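# Unscrew the bottle cap and set it flat

## Task

Twist the cap off the bottle and leave the cap lying flat on the table, with the bottle still standing upright. Both must stay that way on their own, without the robot holding them. Then release everything and move the hands away.

## Robot and tools

Robot: two arms, left_arm and right_arm. Each carries an identical five-finger right hand, so the two hands are not mirror images and every hand number and axis means the same on both. The cameras are cam_head_left, cam_head_right, cam_high, cam_low, cam_left_wrist and cam_right_wrist.

World frame: origin on the table top midway between the arms, +x out over the table, +z up, and left_arm on the +y side. The names left and right do not match image sides. Positions are in metres and orientations are quaternions (w x y z).

Hand point: a spot 0.05 m in front of the palm, where the index pad would meet the thumb tip in a pinch. Its own axes are +z along the straightened fingers, +y out of the palm, and +x across the palm toward the little finger, away from the thumb. Straight fingers extend 0.06 to 0.07 m past it along +z. A bracket on the little-finger side of the wrist sticks out and can strike objects. Tilting the hand shifts the hand point slightly.

The row (used by both execute_actions and move) is one flat list of 28 numbers, all in -1 to 1, covering both arms even if only one moves. Numbers 1 to 14 are for the left arm: dx, dy, dz, rx, ry, rz, then little, ring, middle, index, thumb_bend, thumb_turn, force_limit, speed. Numbers 15 to 28 repeat that for the right arm.

dx to rz are an offset, not a pose. They are expressed in that hand point's own axes and measured from where the hand point was when the action began, and every row refers back to that same start, not to the previous row. A value of 1.0 equals 0.6 m or 180 degrees. rx, ry, rz form a single rotation vector. Each control step the controller clips the target to within 100 mm and 16 degrees of the current pose, so large offsets take several actions.

Hand numbers are absolute targets, not offsets. For the four fingers and thumb_bend, +1 means straight and -1 fully curled. For thumb_turn, +1 places the thumb beside the palm and -1 swings it in front, opposite the fingers. A pinch is roughly index -0.22, thumb_bend -0.75, thumb_turn -0.57. force_limit maps -1..+1 to about 0..10 N at the fingertip (0..15 N for the thumb motors) and only stops closing. speed maps -1..+1 from nearly stopped to full speed, where a full stroke takes 0.6 s; close at -0.9 or slower for a gentle grip. No value means leave alone, so to keep a hand as it is, resend its last eight numbers, or before any were sent use hand_measured plus hand_force_limit and hand_speed. A motor only starts when its target changes by at least 0.01. A whole-hand wrap with the thumb turned in front fits objects 0.035 to 0.08 m wide.

execute_actions(actions): a list of actions, each with 1 to 15 rows. Each row lasts one 1/30 s step, and the last row repeats until 15 steps are filled. An empty list just returns the current state and images.

move(target, speed, stop_force, blocking): target is one 28-number row, with offsets from the pose in the latest result that showed one. It drives each hand point in a straight line, and all paths finish together within 0.5 to 10 s. speed is in m/s, 0.002 to 0.5 (default 0.25), and turning is capped at twice that in rad/s. stop_force is in N, 13 to 80, shared by both arms. It ends an arm's path when its wrist sensor feels that much extra push against the motion; it is only reliable for slow moves with no rotation. Omit it when backing off a surface. blocking=false returns after 0.5 s while motion continues, and cannot be combined with stop_force. The result adds a move: line with the ending (done, off_target, moving, held, contact, fault), any limits (paced, held) and each arm's distance from its target.

wait(seconds): 0 to 10 s, with the arms holding their last command; use wait(0) to poll a non-blocking move. stop(): brakes a running move. zoom_image(camera, region): enlarges [x0, y0, x1, y1] pixels of a camera's latest image, at most 504 by 504. show_instructions(): shows the reference images. finished_scene(scene): ends the current scene, passing its number; it cannot be undone.

Results: per-arm hand position, quaternion and velocities; Hand target lines; joint positions and torques; Wrist force and Wrist torque in the hand's own axes (noisy, offset up to about 5.5 N, saturating near 100 N); hand_measured, hand_stopped_by (moving, target, force, stalled, fault) and hand_load_n, six values each in motor order, with load positive when the finger is pushed open. Loads dropping near zero mean the grip slipped. A pose unreachable line means the clearance check altered a command, and HELD marks steps that were held back.

Avoid: pushing any arm part past contact (stiff arms fault), forces of 150 N or joint torque limits (the arm halts for 10 s), the arms bumping or pressing on each other, fast contacts, dropping the cap, tipping the bottle, and anything leaving the table. Holding loads heats motors; a MOTOR HOT warning appears at 70 °C and brakes engage at 85 °C. Brief outside nudges may jostle loose objects.

Each tool is called after "Emit:" as a command line: name --argument value for each argument, lists and objects as JSON in quotes; but a table of rows of numbers goes row by row, as --pt "numbers of a row", without its own name.

Reference images:

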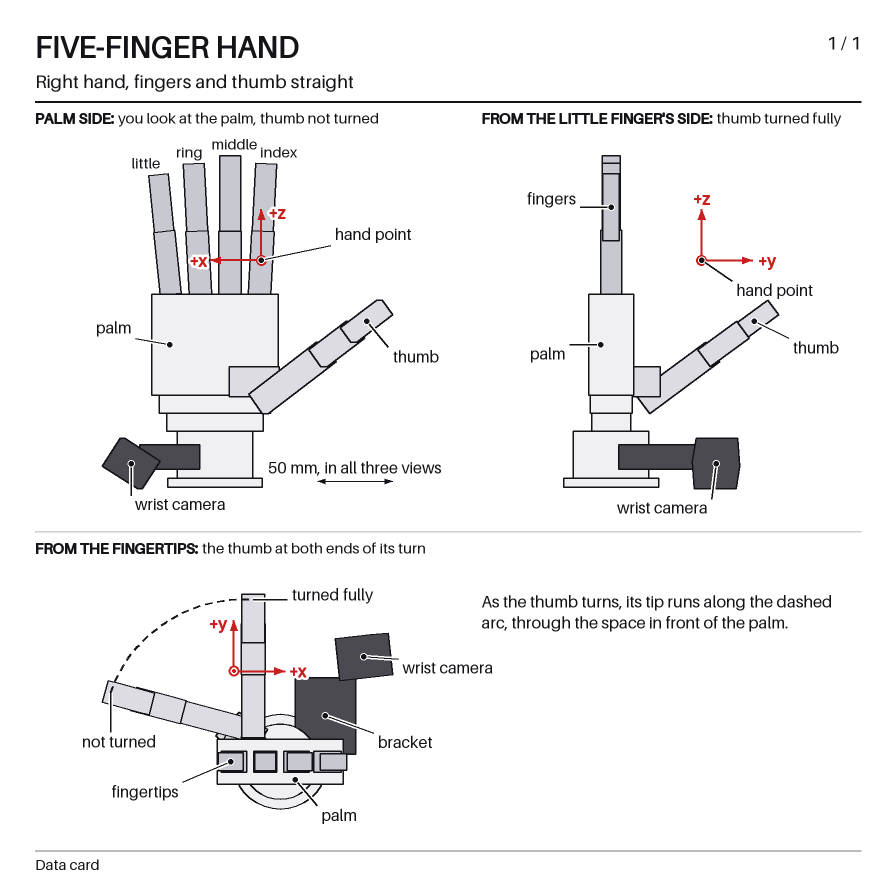

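## Session

Emit:
execute_actions --actions '[]'

Scene clock: 0.00 s.
left_arm: end_effector_position=(-0.1524, +1.1060, +0.5926) hand_measured=(+1.000, +1.000, +1.000, +1.000, +1.000, +1.000) hand_load_n=(+0.0, +0.0, +0.0, +0.0, +0.0, +0.0) hand_stopped_by=(target, target, target, target, target, target) hand_force_limit=0.00 hand_speed=-0.80 end_effector_quat_wxyz=(+0.026, +0.665, -0.746, -0.024) end_effector_velocity=(-0.000, -0.001, +0.001) end_effector_angular_velocity=(+0.001, -0.000, +0.000) | right_arm: end_effector_position=(+0.1511, -1.1596, +0.6037) hand_measured=(+1.000, +1.000, +1.000, +1.000, +1.000, +1.000) hand_load_n=(+0.0, +0.0, +0.0, +0.0, +0.0, +0.0) hand_stopped_by=(target, target, target, target, target, target) hand_force_limit=0.00 hand_speed=-0.80 end_effector_quat_wxyz=(-0.037, +0.689, +0.722, +0.051) end_effector_velocity=(+0.000, +0.001, +0.001) end_effector_angular_velocity=(-0.002, +0.000, -0.000)
Joint positions: left_arm=[ 1.448 -1.585  1.481  1.695  1.503 -1.762] | right_arm=[-1.68  -1.481  1.367  1.81   1.585 -1.86 ]
Joint velocities: left_arm=[ 0.    -0.001 -0.     0.     0.     0.   ] | right_arm=[ 0.    -0.002 -0.001  0.    -0.     0.   ]
Joint torques (N m, as the arm reports them, + toward a larger angle): no reading
Wrist force (N, on the end effector, along its own x y z axes, offset not removed): no reading
Wrist torque (N m, same axes, about the end effector's origin, offset not removed): no reading
Hand target (left_arm): -0.152, +1.106, +0.593; -0.026, -0.665, +0.746, +0.024
Hand target (right_arm): +0.151, -1.160, +0.604; -0.037, +0.689, +0.722, +0.051

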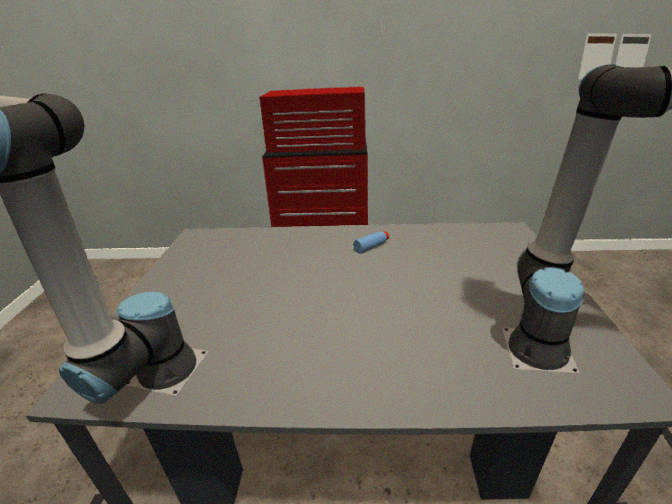

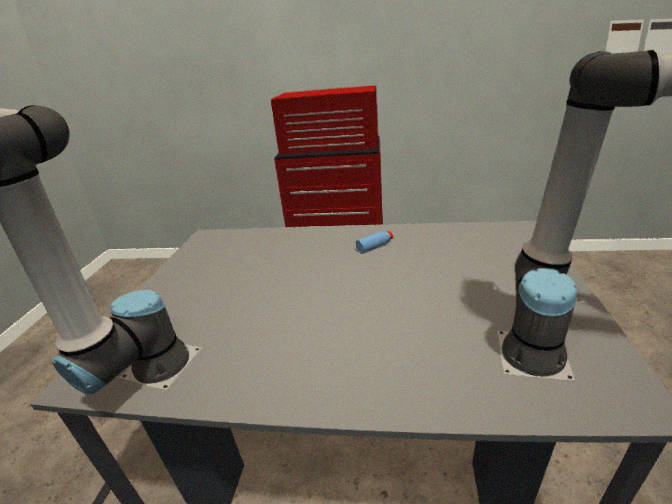

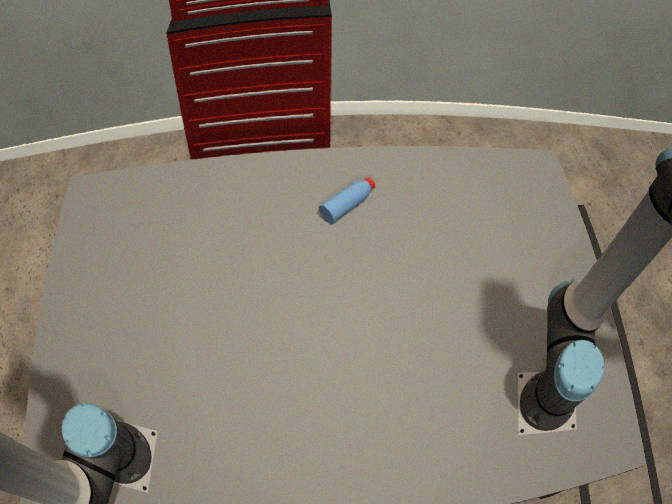

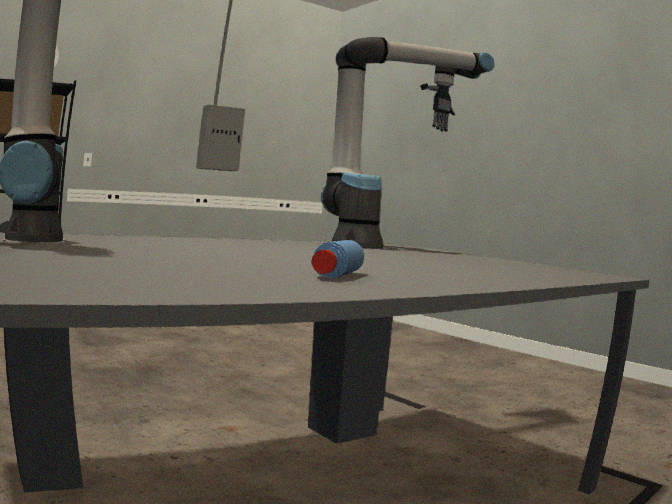

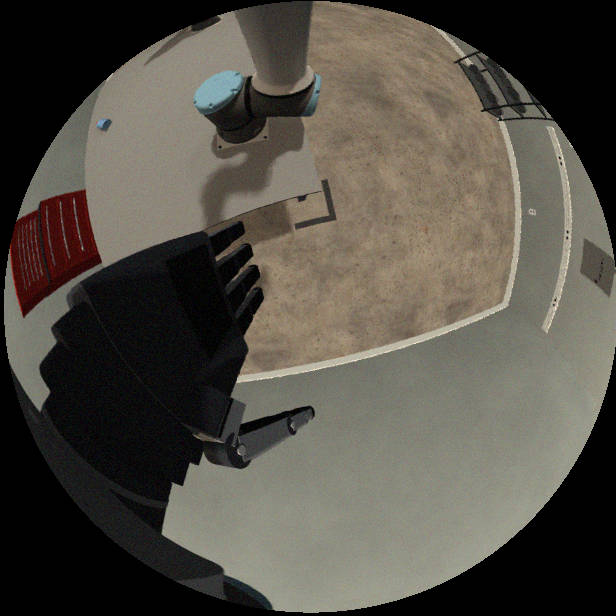

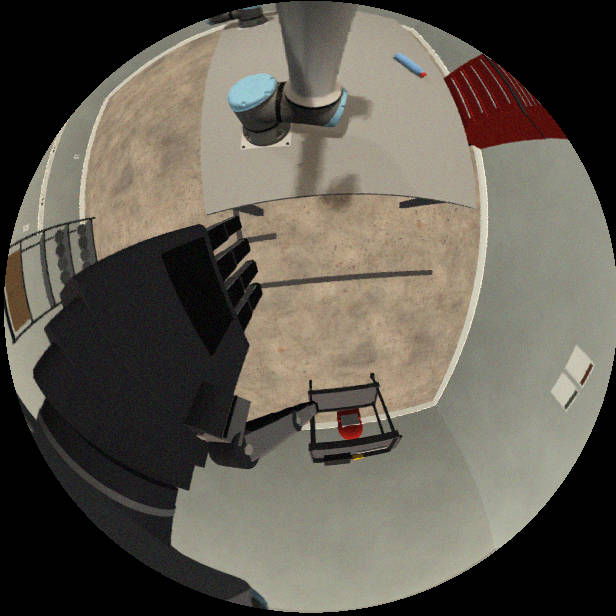

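Emit:
move --target '[0.48,-1,0.17,0,0,0.38,1,1,1,1,1,-1,0,1, 0,0,0,0,0,0,1,1,1,1,1,1,0,-0.8]' --speed 0.5

Scene clock: 3.23 s.
left_arm: end_effector_position=(+0.4011, +0.7511, +0.4508) hand_measured=(+1.000, +1.000, +1.000, +1.000, +1.000, -1.000) hand_load_n=(+0.0, +0.0, +0.0, +0.0, +0.0, +0.0) hand_stopped_by=(target, target, target, target, target, target) hand_force_limit=0.00 hand_speed=1.00 end_effector_quat_wxyz=(-0.035, -0.130, +0.991, +0.005) end_effector_velocity=(+0.003, -0.001, -0.001) end_effector_angular_velocity=(+0.001, +0.000, -0.001) | right_arm: end_effector_position=(+0.1511, -1.1596, +0.6037) hand_measured=(+1.000, +1.000, +1.000, +1.000, +1.000, +1.000) hand_load_n=(+0.0, +0.0, +0.0, +0.0, +0.0, +0.0) hand_stopped_by=(target, target, target, target, target, target) hand_force_limit=0.00 hand_speed=-0.80 end_effector_quat_wxyz=(-0.037, +0.689, +0.722, +0.051) end_effector_velocity=(-0.000, -0.001, -0.000) end_effector_angular_velocity=(-0.000, +0.000, -0.000)
Joint positions: left_arm=[-0.013 -1.607  1.753  1.494  1.583 -2.028] | right_arm=[-1.68  -1.481  1.367  1.81   1.585 -1.86 ]
Joint velocities: left_arm=[-0.001  0.004 -0.003 -0.001 -0.001 -0.001] | right_arm=[-0.     0.001 -0.001 -0.001 -0.     0.   ]
Joint torques (N m, as the arm reports them, + toward a larger angle): left_arm=[ -9.81 -27.6  -46.77   1.86  -2.8   -1.99] | right_arm=[  0.18 -41.62 -39.14   4.4   -0.19  -0.44]
Wrist force (N, on the end effector, along its own x y z axes, offset not removed): left_arm=[0.3 -1.1 -3.4] | right_arm=[-3.7 1.1 -0.4]
Wrist torque (N m, same axes, about the end effector's origin, offset not removed): left_arm=[-0.13 0.08 0.01] | right_arm=[-0.02 0.56 -0.02]
Hand target (left_arm): +0.401, +0.751, +0.451; -0.035, -0.130, +0.991, +0.006
Hand target (right_arm): +0.151, -1.160, +0.604; -0.037, +0.689, +0.722, +0.051
Off the commanded pose (left_arm): 0.001 m, 0 deg.
Off the commanded pose (right_arm): 0.000 m, 0 deg.
move: done; limits=paced
camera_calibration (this result's frames):
cam_left_wrist: T_world_to_cam=[[-0.12253, 0.992445, -0.00624206, -0.692221], [0.890625, 0.11273, 0.440544, -0.63271], [0.437919, 0.0484205, -0.897709, 0.326461], [0, 0, 0, 1]] pos_world=[0.335726, 0.742509, 0.567483]

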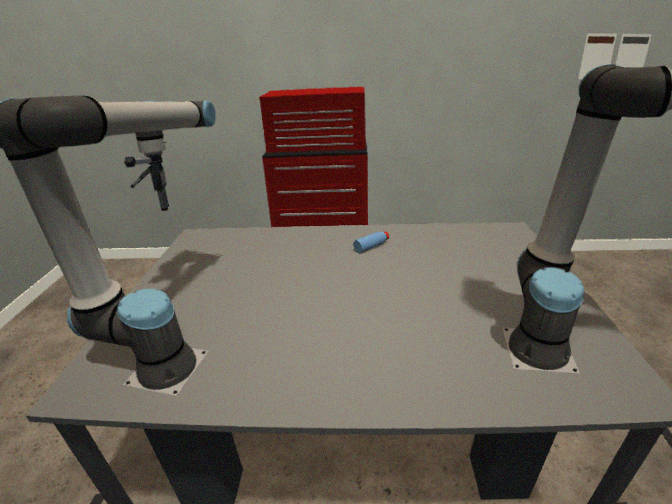

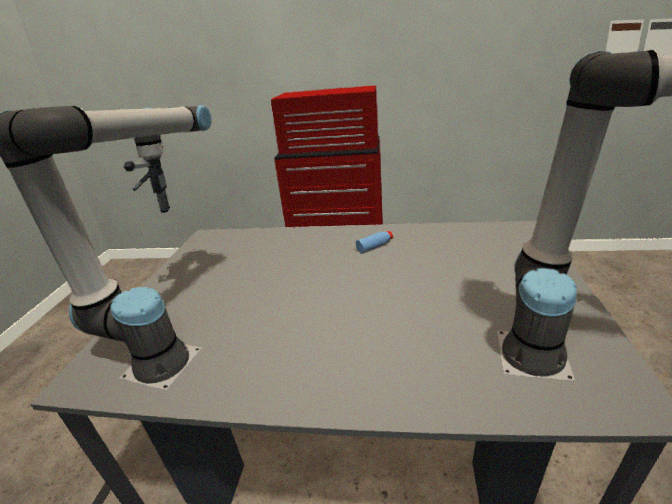

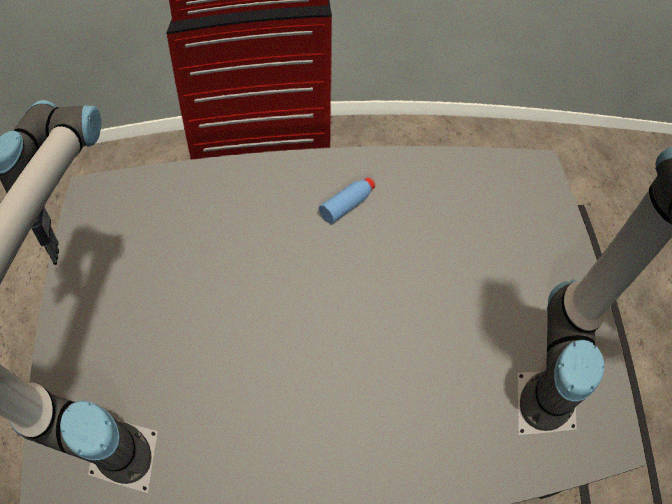

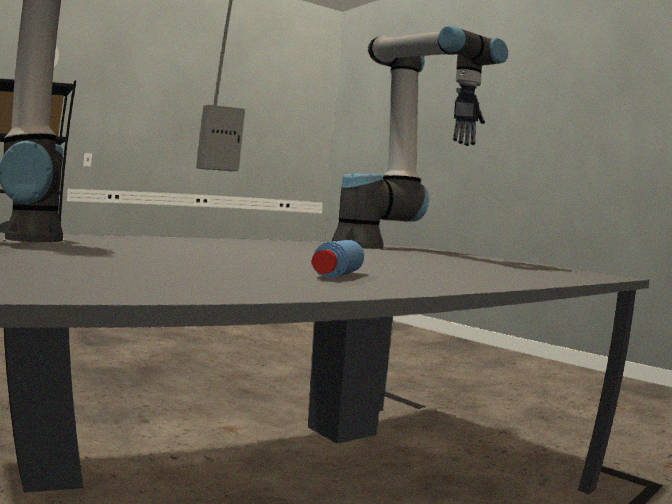

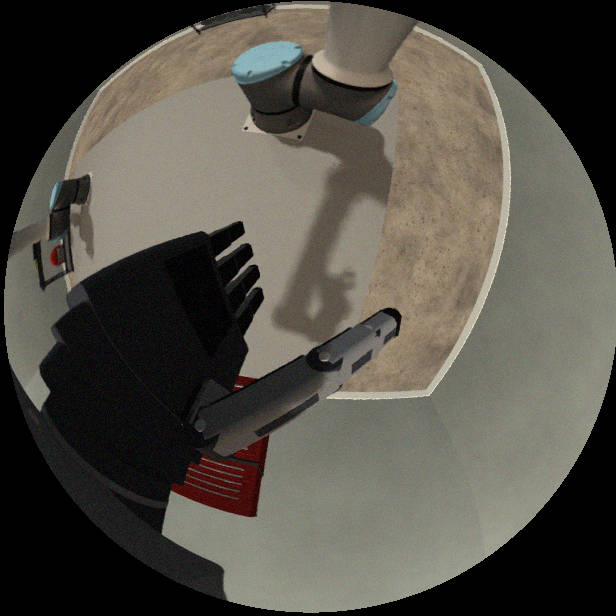

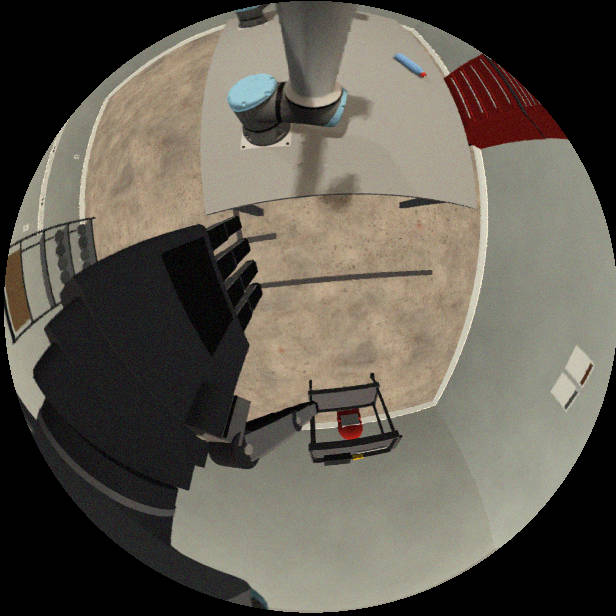

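Emit:
move --target '[-0.14,-1,0.3,0,0,0.385,1,1,1,1,1,-1,0,1, 0,0,0,0,0,0,1,1,1,1,1,1,0,-0.8]' --speed 0.5

Scene clock: 5.57 s.
left_arm: end_effector_position=(+0.6237, +0.1937, +0.2543) hand_measured=(+1.000, +1.000, +1.000, +1.000, +1.000, -1.000) hand_load_n=(+0.0, +0.0, +0.0, +0.0, +0.0, +0.0) hand_stopped_by=(target, target, target, target, target, target) hand_force_limit=0.00 hand_speed=1.00 end_effector_quat_wxyz=(-0.031, +0.456, +0.889, -0.015) end_effector_velocity=(+0.001, -0.002, -0.000) end_effector_angular_velocity=(+0.000, +0.001, -0.003) | right_arm: end_effector_position=(+0.1511, -1.1596, +0.6037) hand_measured=(+1.000, +1.000, +1.000, +1.000, +1.000, +1.000) hand_load_n=(+0.0, +0.0, +0.0, +0.0, +0.0, +0.0) hand_stopped_by=(target, target, target, target, target, target) hand_force_limit=0.00 hand_speed=-0.80 end_effector_quat_wxyz=(-0.037, +0.689, +0.722, +0.051) end_effector_velocity=(+0.000, +0.000, +0.000) end_effector_angular_velocity=(-0.001, +0.000, +0.000)
Joint positions: left_arm=[-0.642 -1.05   1.393  1.276  1.621 -1.446] | right_arm=[-1.68  -1.481  1.367  1.81   1.585 -1.86 ]
Joint velocities: left_arm=[-0.     0.004 -0.006  0.002  0.     0.003] | right_arm=[ 0.    -0.     0.    -0.001  0.     0.   ]
Joint torques (N m, as the arm reports them, + toward a larger angle): left_arm=[-10.89 -63.94 -43.95   5.88   2.48   1.53] | right_arm=[ -1.42 -43.81 -39.82   4.35   0.04   0.  ]
Wrist force (N, on the end effector, along its own x y z axes, offset not removed): left_arm=[1.0 1.5 -3.8] | right_arm=[2.8 -2.0 0.0]
Wrist torque (N m, same axes, about the end effector's origin, offset not removed): left_arm=[0.31 -0.08 0.10] | right_arm=[-0.33 -0.50 0.03]
Hand target (left_arm): +0.624, +0.193, +0.254; -0.031, +0.456, +0.889, -0.015
Hand target (right_arm): +0.151, -1.160, +0.604; -0.037, +0.689, +0.722, +0.051
Off the commanded pose (left_arm): 0.001 m, 0 deg.
Off the commanded pose (right_arm): 0.000 m, 0 deg.
move: done; limits=paced
camera_calibration (this result's frames):
cam_left_wrist: T_world_to_cam=[[0.881894, 0.465023, -0.0775631, -0.619144], [0.443557, -0.762667, 0.47074, -0.240847], [0.15975, -0.449546, -0.878856, 0.344677], [0, 0, 0, 1]] pos_world=[0.597787, 0.259179, 0.368275]
cam_right_wrist: T_world_to_cam=[[0.995289, -0.0959483, 0.0139424, -0.267655], [-0.0934694, -0.911309, 0.400972, -1.2848], [-0.0257668, -0.400386, -0.915984, 0.219816], [0, 0, 0, 1]] pos_world=[0.151968, -1.10852, 0.720247]

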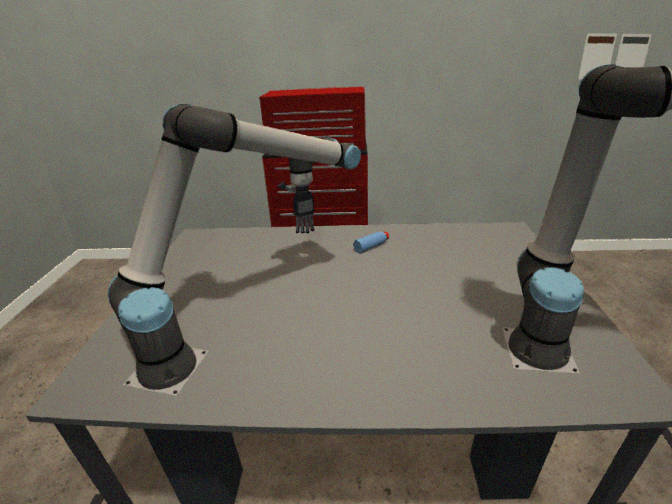

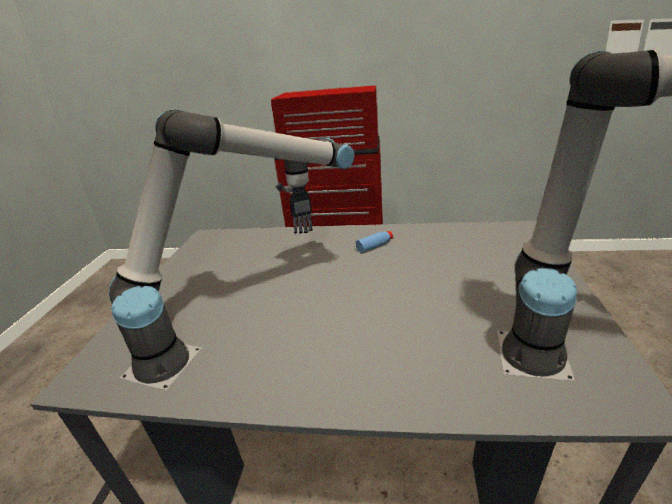

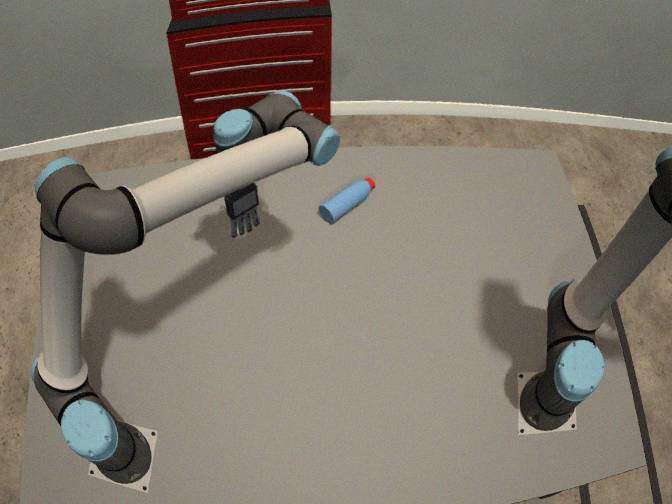

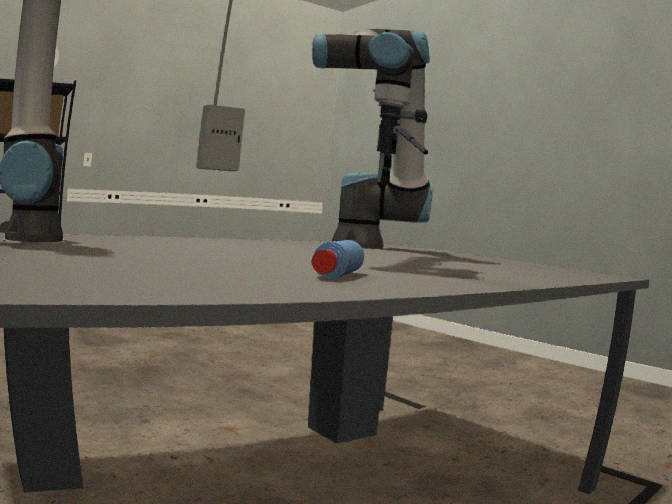

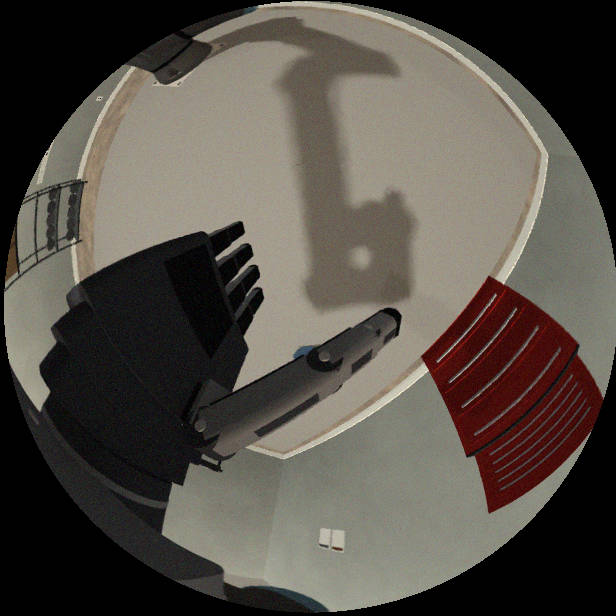

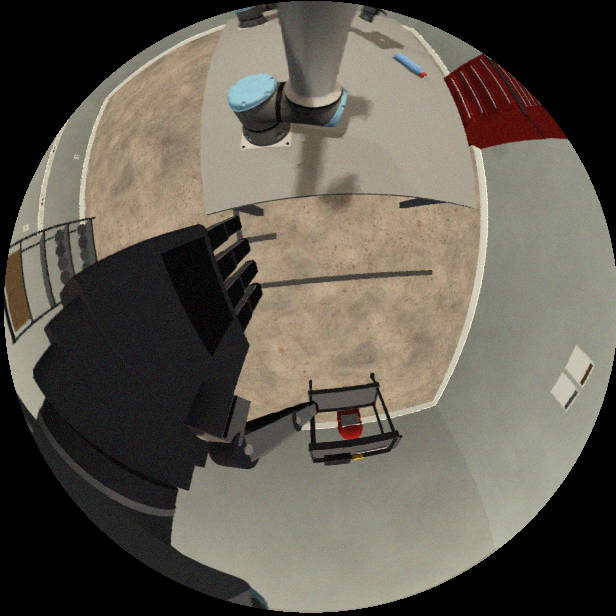

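Emit:
move --target '[-0.45,-0.08,0.17,0.22,0,0,1,1,1,1,1,-1,0,1, 0,0,0,0,0,0,1,1,1,1,1,1,0,-0.8]' --speed 0.4

Scene clock: 7.37 s.
left_arm: end_effector_position=(+0.7321, -0.0505, +0.1445) hand_measured=(+1.000, +1.000, +1.000, +1.000, +1.000, -1.000) hand_load_n=(+0.0, +0.0, +0.0, +0.0, +0.0, +0.0) hand_stopped_by=(target, target, target, target, target, target) hand_force_limit=0.00 hand_speed=1.00 end_effector_quat_wxyz=(-0.177, +0.418, +0.834, -0.314) end_effector_velocity=(+0.000, +0.000, -0.000) end_effector_angular_velocity=(-0.000, -0.000, +0.000) | right_arm: end_effector_position=(+0.1511, -1.1596, +0.6037) hand_measured=(+1.000, +1.000, +1.000, +1.000, +1.000, +1.000) hand_load_n=(+0.0, +0.0, +0.0, +0.0, +0.0, +0.0) hand_stopped_by=(target, target, target, target, target, target) hand_force_limit=0.00 hand_speed=-0.80 end_effector_quat_wxyz=(-0.037, +0.689, +0.722, +0.051) end_effector_velocity=(-0.000, +0.000, -0.001) end_effector_angular_velocity=(+0.001, -0.000, -0.000)
Joint positions: left_arm=[-0.549 -0.404  0.516  1.676  2.281 -1.293] | right_arm=[-1.68  -1.481  1.367  1.81   1.585 -1.86 ]
Joint velocities: left_arm=[ 0.    -0.001  0.002 -0.002 -0.    -0.   ] | right_arm=[-0.     0.     0.001 -0.001 -0.     0.   ]
Joint torques (N m, as the arm reports them, + toward a larger angle): left_arm=[  10.77 -116.29  -30.37    1.93    2.46   -1.4 ] | right_arm=[  1.96 -39.99 -39.24   4.94   0.17   0.09]
Wrist force (N, on the end effector, along its own x y z axes, offset not removed): left_arm=[0.9 0.1 -4.8] | right_arm=[0.6 -1.3 4.4]
Wrist torque (N m, same axes, about the end effector's origin, offset not removed): left_arm=[0.13 0.05 0.11] | right_arm=[-0.73 -0.33 0.03]
Hand target (left_arm): +0.732, -0.050, +0.144; -0.177, +0.418, +0.834, -0.314
Hand target (right_arm): +0.151, -1.160, +0.604; -0.037, +0.689, +0.722, +0.051
Off the commanded pose (left_arm): 0.004 m, 1 deg.
Off the commanded pose (right_arm): 0.000 m, 0 deg.
move: held (left_arm); limits=held; held on 5 of 47 steps (left_arm), including the last (left_arm)
pose unreachable (left arm): on one or more control steps of this call, first in action 0 (counted from 0), this arm could not follow its commanded pose, so it was not sent that pose on those steps. On the call's last step it was still not sent that pose. It may still have moved: this result reports where it is.
cause: the commanded pose would bring two parts of the arm too close to each other (joints 4 (wrist 1) to 6 (wrist 3) lie between them).
camera_calibration (this result's frames):
cam_left_wrist: T_world_to_cam=[[0.652839, 0.330246, -0.681718, -0.361551], [0.718541, -0.554872, 0.419304, -0.606877], [-0.239793, -0.76358, -0.599537, 0.357434], [0, 0, 0, 1]] pos_world=[0.757811, 0.0555912, 0.222285]
cam_right_wrist: T_world_to_cam=[[0.995289, -0.0959482, 0.0139424, -0.267655], [-0.0934694, -0.911309, 0.400972, -1.2848], [-0.0257668, -0.400386, -0.915984, 0.219815], [0, 0, 0, 1]] pos_world=[0.151968, -1.10852, 0.720247]

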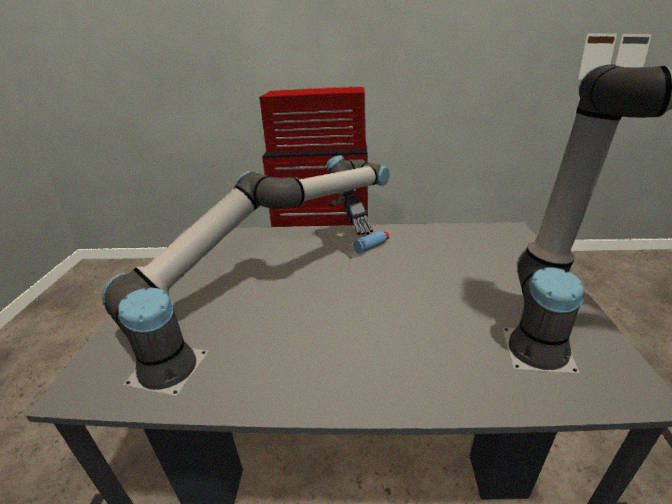

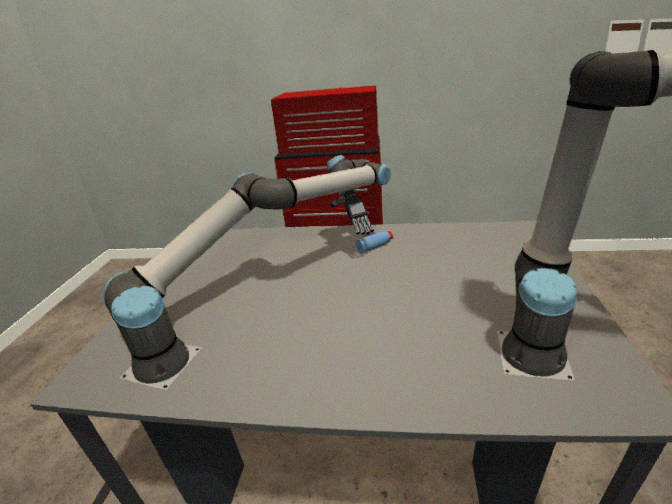

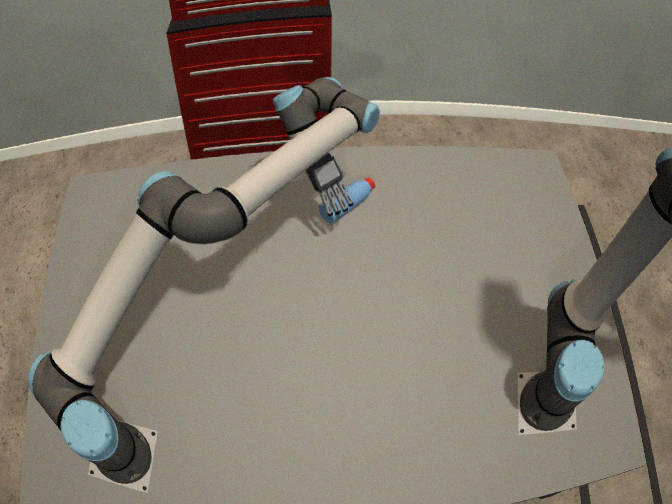

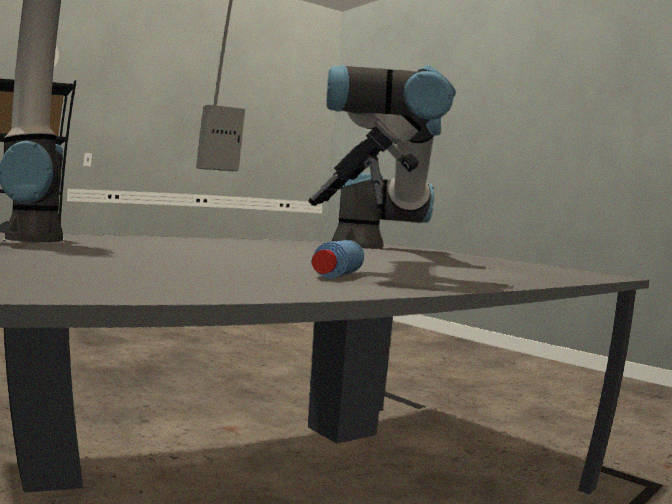

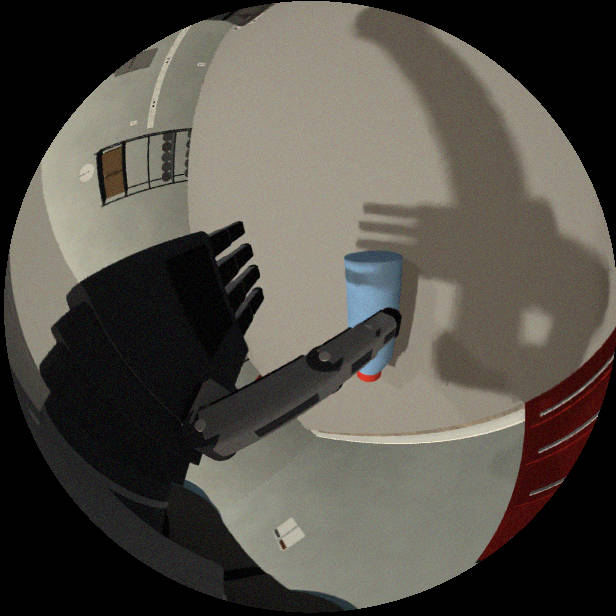

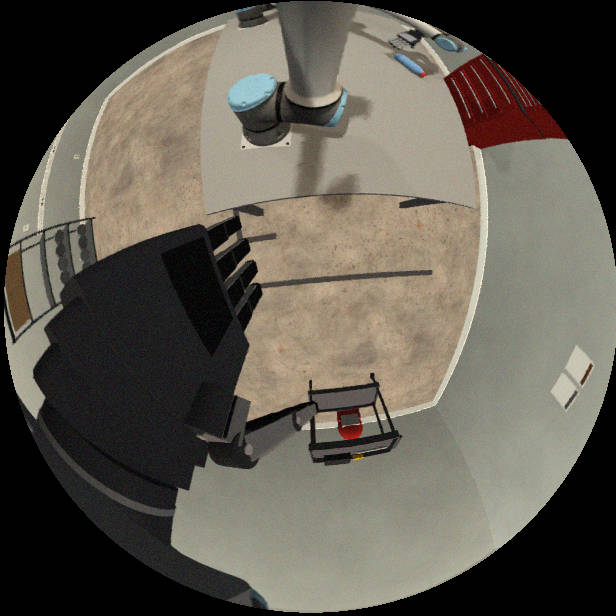

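Emit:
move --target '[0.1,-0.1,-0.1,-0.22,0,0,1,1,1,1,1,-1,0,1, 0,0,0,0,0,0,1,1,1,1,1,1,0,-0.8]' --speed 0.4

Emit:
move --target '[0,0,0,0,0,0.99,1,1,1,1,1,-1,0,1, 0,0,0,0,0,0,1,1,1,1,1,1,0,-0.8]' --speed 0.5

Scene clock: 11.93 s.
left_arm: end_effector_position=(+0.6952, -0.0065, +0.2311) hand_measured=(+1.000, +1.000, +1.000, +1.000, +1.000, -1.000) hand_load_n=(+0.0, +0.0, +0.0, +0.0, +0.0, +0.0) hand_stopped_by=(target, target, target, target, target, target) hand_force_limit=0.00 hand_speed=1.00 end_effector_quat_wxyz=(-0.025, +0.453, +0.891, -0.014) end_effector_velocity=(-0.001, +0.000, +0.000) end_effector_angular_velocity=(+0.006, -0.014, +0.000) | right_arm: end_effector_position=(+0.1511, -1.1596, +0.6037) hand_measured=(+1.000, +1.000, +1.000, +1.000, +1.000, +1.000) hand_load_n=(+0.0, +0.0, +0.0, +0.0, +0.0, +0.0) hand_stopped_by=(target, target, target, target, target, target) hand_force_limit=0.00 hand_speed=-0.80 end_effector_quat_wxyz=(-0.037, +0.689, +0.722, +0.051) end_effector_velocity=(+0.000, +0.000, -0.001) end_effector_angular_velocity=(+0.004, -0.001, +0.000)
Joint positions: left_arm=[-0.736 -0.724  0.88   1.447  1.618 -1.548] | right_arm=[-1.68  -1.481  1.367  1.81   1.585 -1.86 ]
Joint velocities: left_arm=[-0.005 -0.005  0.01  -0.009 -0.014 -0.005] | right_arm=[ 0.     0.001  0.002  0.002 -0.    -0.   ]
Joint torques (N m, as the arm reports them, + toward a larger angle): left_arm=[  -8.51 -100.15  -29.83    2.03   -2.79   -2.03] | right_arm=[  2.09 -43.19 -40.18   4.32   0.05  -0.23]
Wrist force (N, on the end effector, along its own x y z axes, offset not removed): left_arm=[-0.8 1.3 -2.4] | right_arm=[4.8 -0.6 -4.3]
Wrist torque (N m, same axes, about the end effector's origin, offset not removed): left_arm=[0.22 0.13 0.01] | right_arm=[-0.01 -0.37 0.32]
Hand target (left_arm): +0.695, -0.006, +0.231; -0.024, +0.453, +0.891, -0.013
Hand target (right_arm): +0.151, -1.160, +0.604; -0.037, +0.689, +0.722, +0.051
Off the commanded pose (left_arm): 0.000 m, 0 deg.
Off the commanded pose (right_arm): 0.000 m, 0 deg.
move: done; limits=paced
camera_calibration (this result's frames):
cam_left_wrist: T_world_to_cam=[[0.879309, 0.471372, -0.0680078, -0.591288], [0.443213, -0.757662, 0.479073, -0.415972], [0.174294, -0.451395, -0.875137, 0.211978], [0, 0, 0, 1]] pos_world=[0.667343, 0.059236, 0.344579]
cam_right_wrist: T_world_to_cam=[[0.995289, -0.0959483, 0.0139423, -0.267655], [-0.0934694, -0.911309, 0.400972, -1.2848], [-0.0257668, -0.400386, -0.915984, 0.219815], [0, 0, 0, 1]] pos_world=[0.151968, -1.10852, 0.720247]

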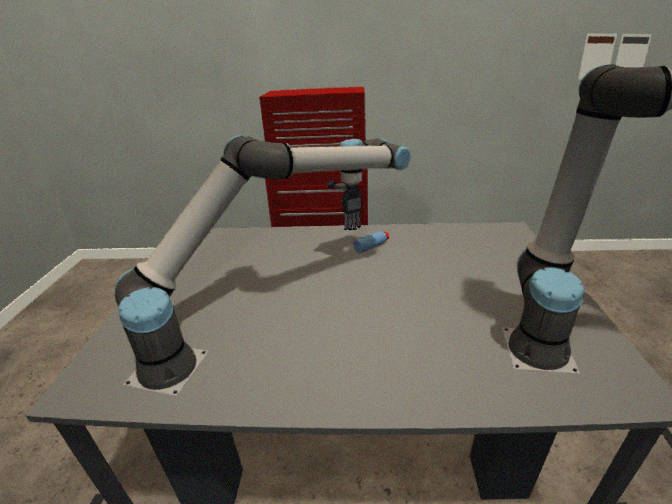

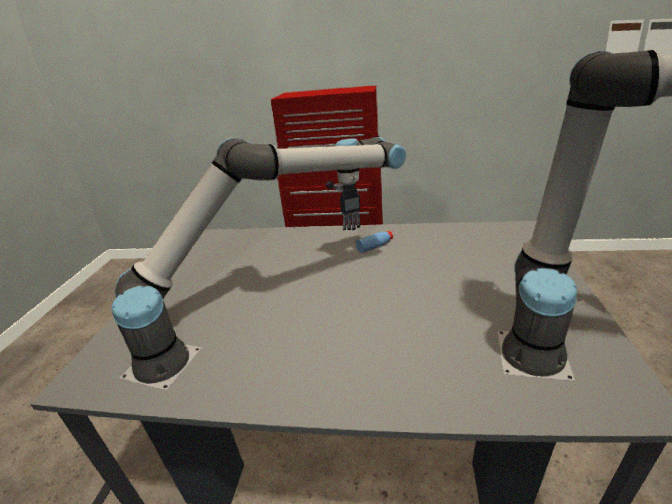

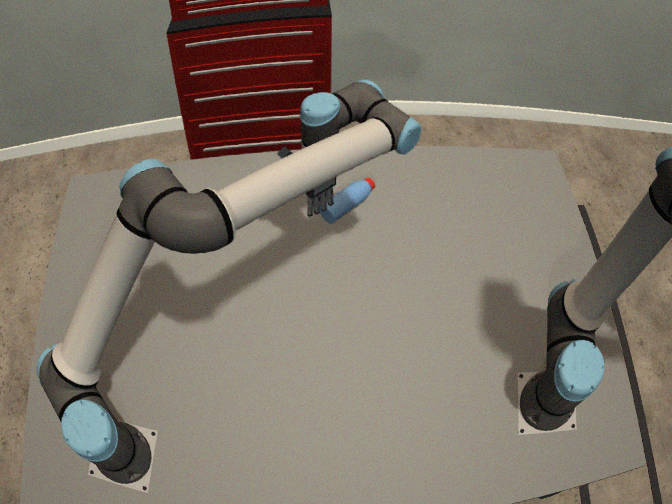

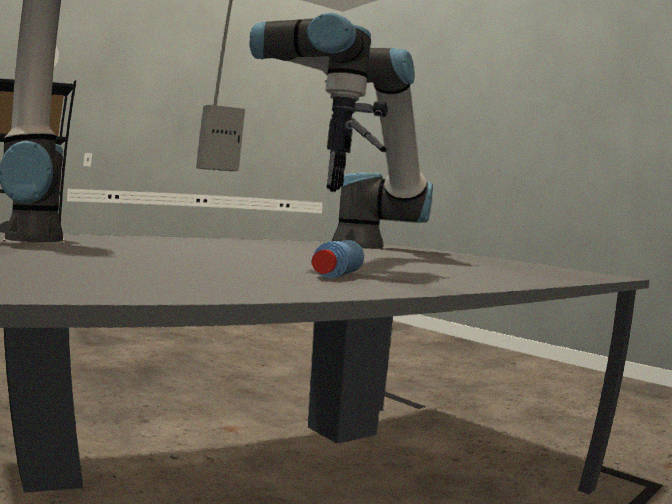

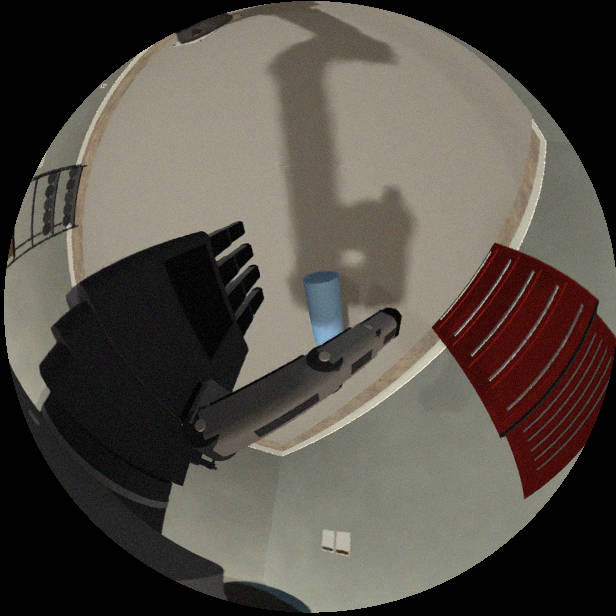

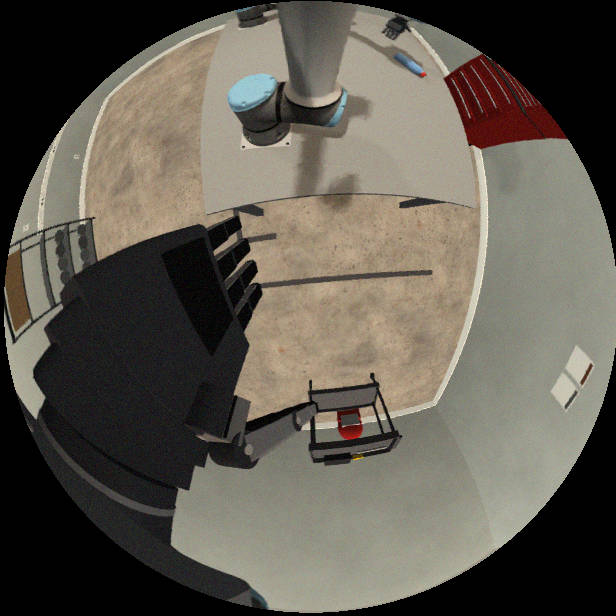

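Scene clock: 15.77 s.
left_arm: end_effector_position=(+0.6952, -0.0067, +0.2311) hand_measured=(+1.000, +1.000, +1.000, +1.000, +1.000, -1.000) hand_load_n=(+0.0, +0.0, +0.0, +0.0, +0.0, +0.0) hand_stopped_by=(target, target, target, target, target, target) hand_force_limit=0.00 hand_speed=1.00 end_effector_quat_wxyz=(+0.014, +0.899, -0.438, -0.025) end_effector_velocity=(+0.000, -0.000, -0.001) end_effector_angular_velocity=(+0.002, +0.005, -0.017) | right_arm: end_effector_position=(+0.1511, -1.1596, +0.6037) hand_measured=(+1.000, +1.000, +1.000, +1.000, +1.000, +1.000) hand_load_n=(+0.0, +0.0, +0.0, +0.0, +0.0, +0.0) hand_stopped_by=(target, target, target, target, target, target) hand_force_limit=0.00 hand_speed=-0.80 end_effector_quat_wxyz=(-0.037, +0.689, +0.722, +0.051) end_effector_velocity=(-0.000, -0.000, -0.000) end_effector_angular_velocity=(-0.002, +0.001, -0.000)
Joint positions: left_arm=[-0.614 -0.48   0.435  1.653  1.613  1.682] | right_arm=[-1.68  -1.481  1.367  1.81   1.585 -1.86 ]
Joint velocities: left_arm=[-0.     0.01  -0.015  0.011  0.001  0.016] | right_arm=[ 0.    -0.     0.    -0.002  0.     0.   ]
Joint torques (N m, as the arm reports them, + toward a larger angle): left_arm=[ -9.73 -97.46 -47.73   5.08   2.67   2.08] | right_arm=[  1.79 -41.19 -40.91   4.18  -0.21  -0.24]
Wrist force (N, on the end effector, along its own x y z axes, offset not removed): left_arm=[-1.1 1.6 -4.0] | right_arm=[1.2 1.1 -3.9]
Wrist torque (N m, same axes, about the end effector's origin, offset not removed): left_arm=[0.27 0.27 -0.01] | right_arm=[0.14 0.06 0.16]
Hand target (left_arm): +0.695, -0.007, +0.231; +0.014, +0.898, -0.439, -0.025
Hand target (right_arm): +0.151, -1.160, +0.604; -0.037, +0.689, +0.722, +0.051
Off the commanded pose (left_arm): 0.000 m, 0 deg.
Off the commanded pose (right_arm): 0.000 m, 0 deg.
move: done
camera_calibration (this result's frames):
cam_left_wrist: T_world_to_cam=[[-0.864961, -0.50071, 0.0336404, 0.591428], [-0.411488, 0.74601, 0.52359, 0.177837], [-0.287263, 0.439042, -0.851306, 0.533171], [0, 0, 0, 1]] pos_world=[0.737901, -0.0706186, 0.340882]
cam_right_wrist: T_world_to_cam=[[0.995289, -0.0959483, 0.0139423, -0.267655], [-0.0934694, -0.911309, 0.400972, -1.2848], [-0.0257668, -0.400386, -0.915984, 0.219816], [0, 0, 0, 1]] pos_world=[0.151968, -1.10852, 0.720247]

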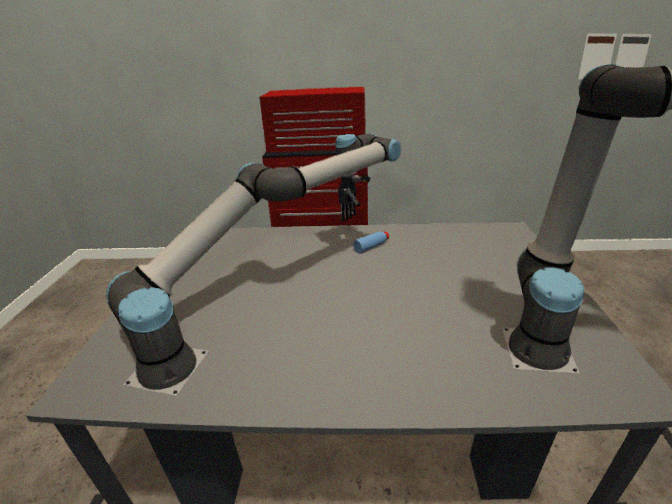

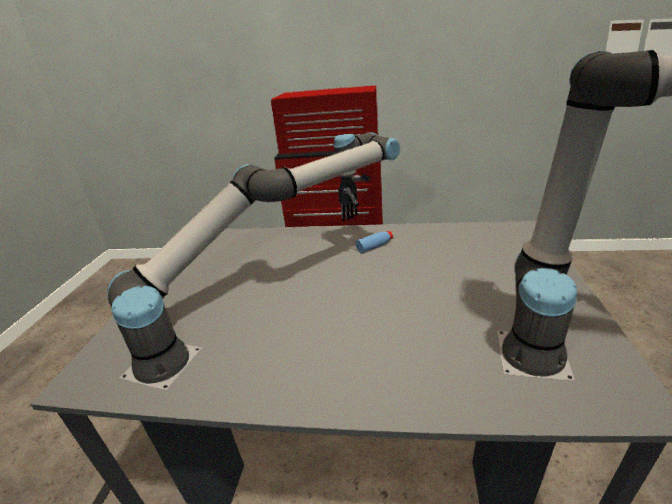

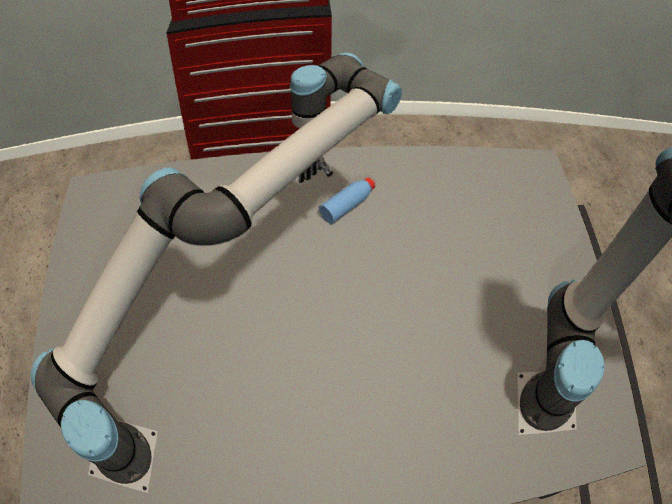

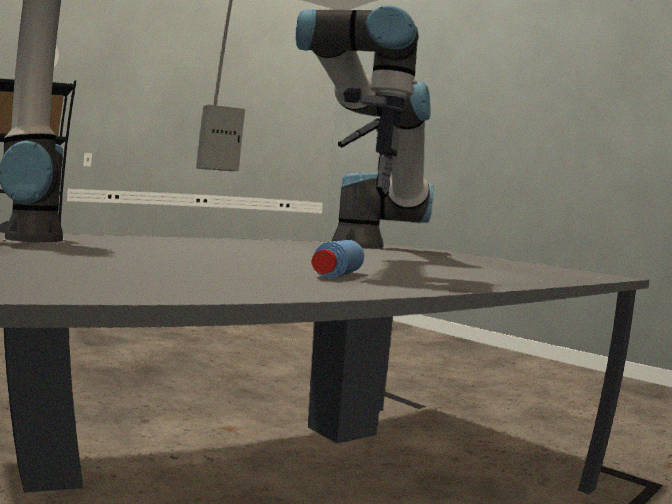

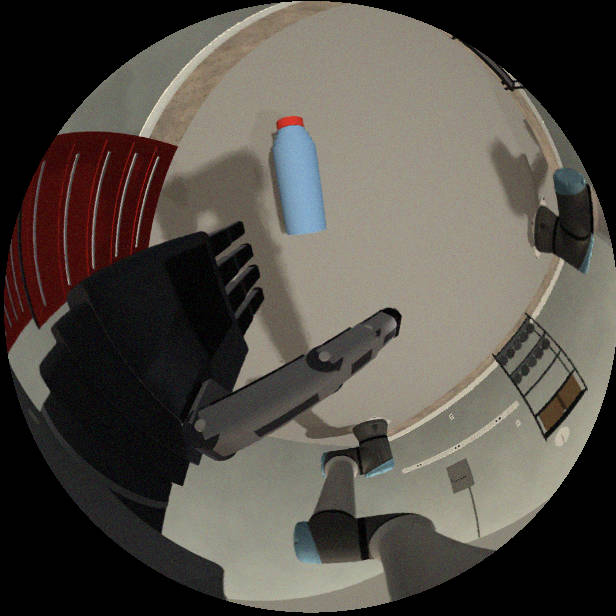

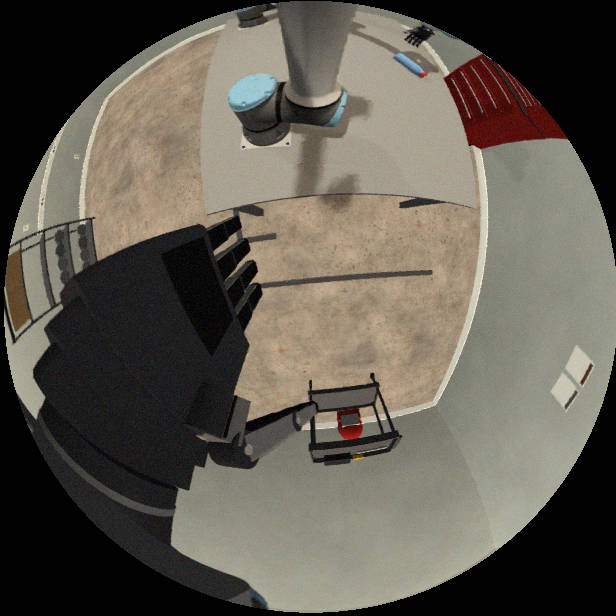

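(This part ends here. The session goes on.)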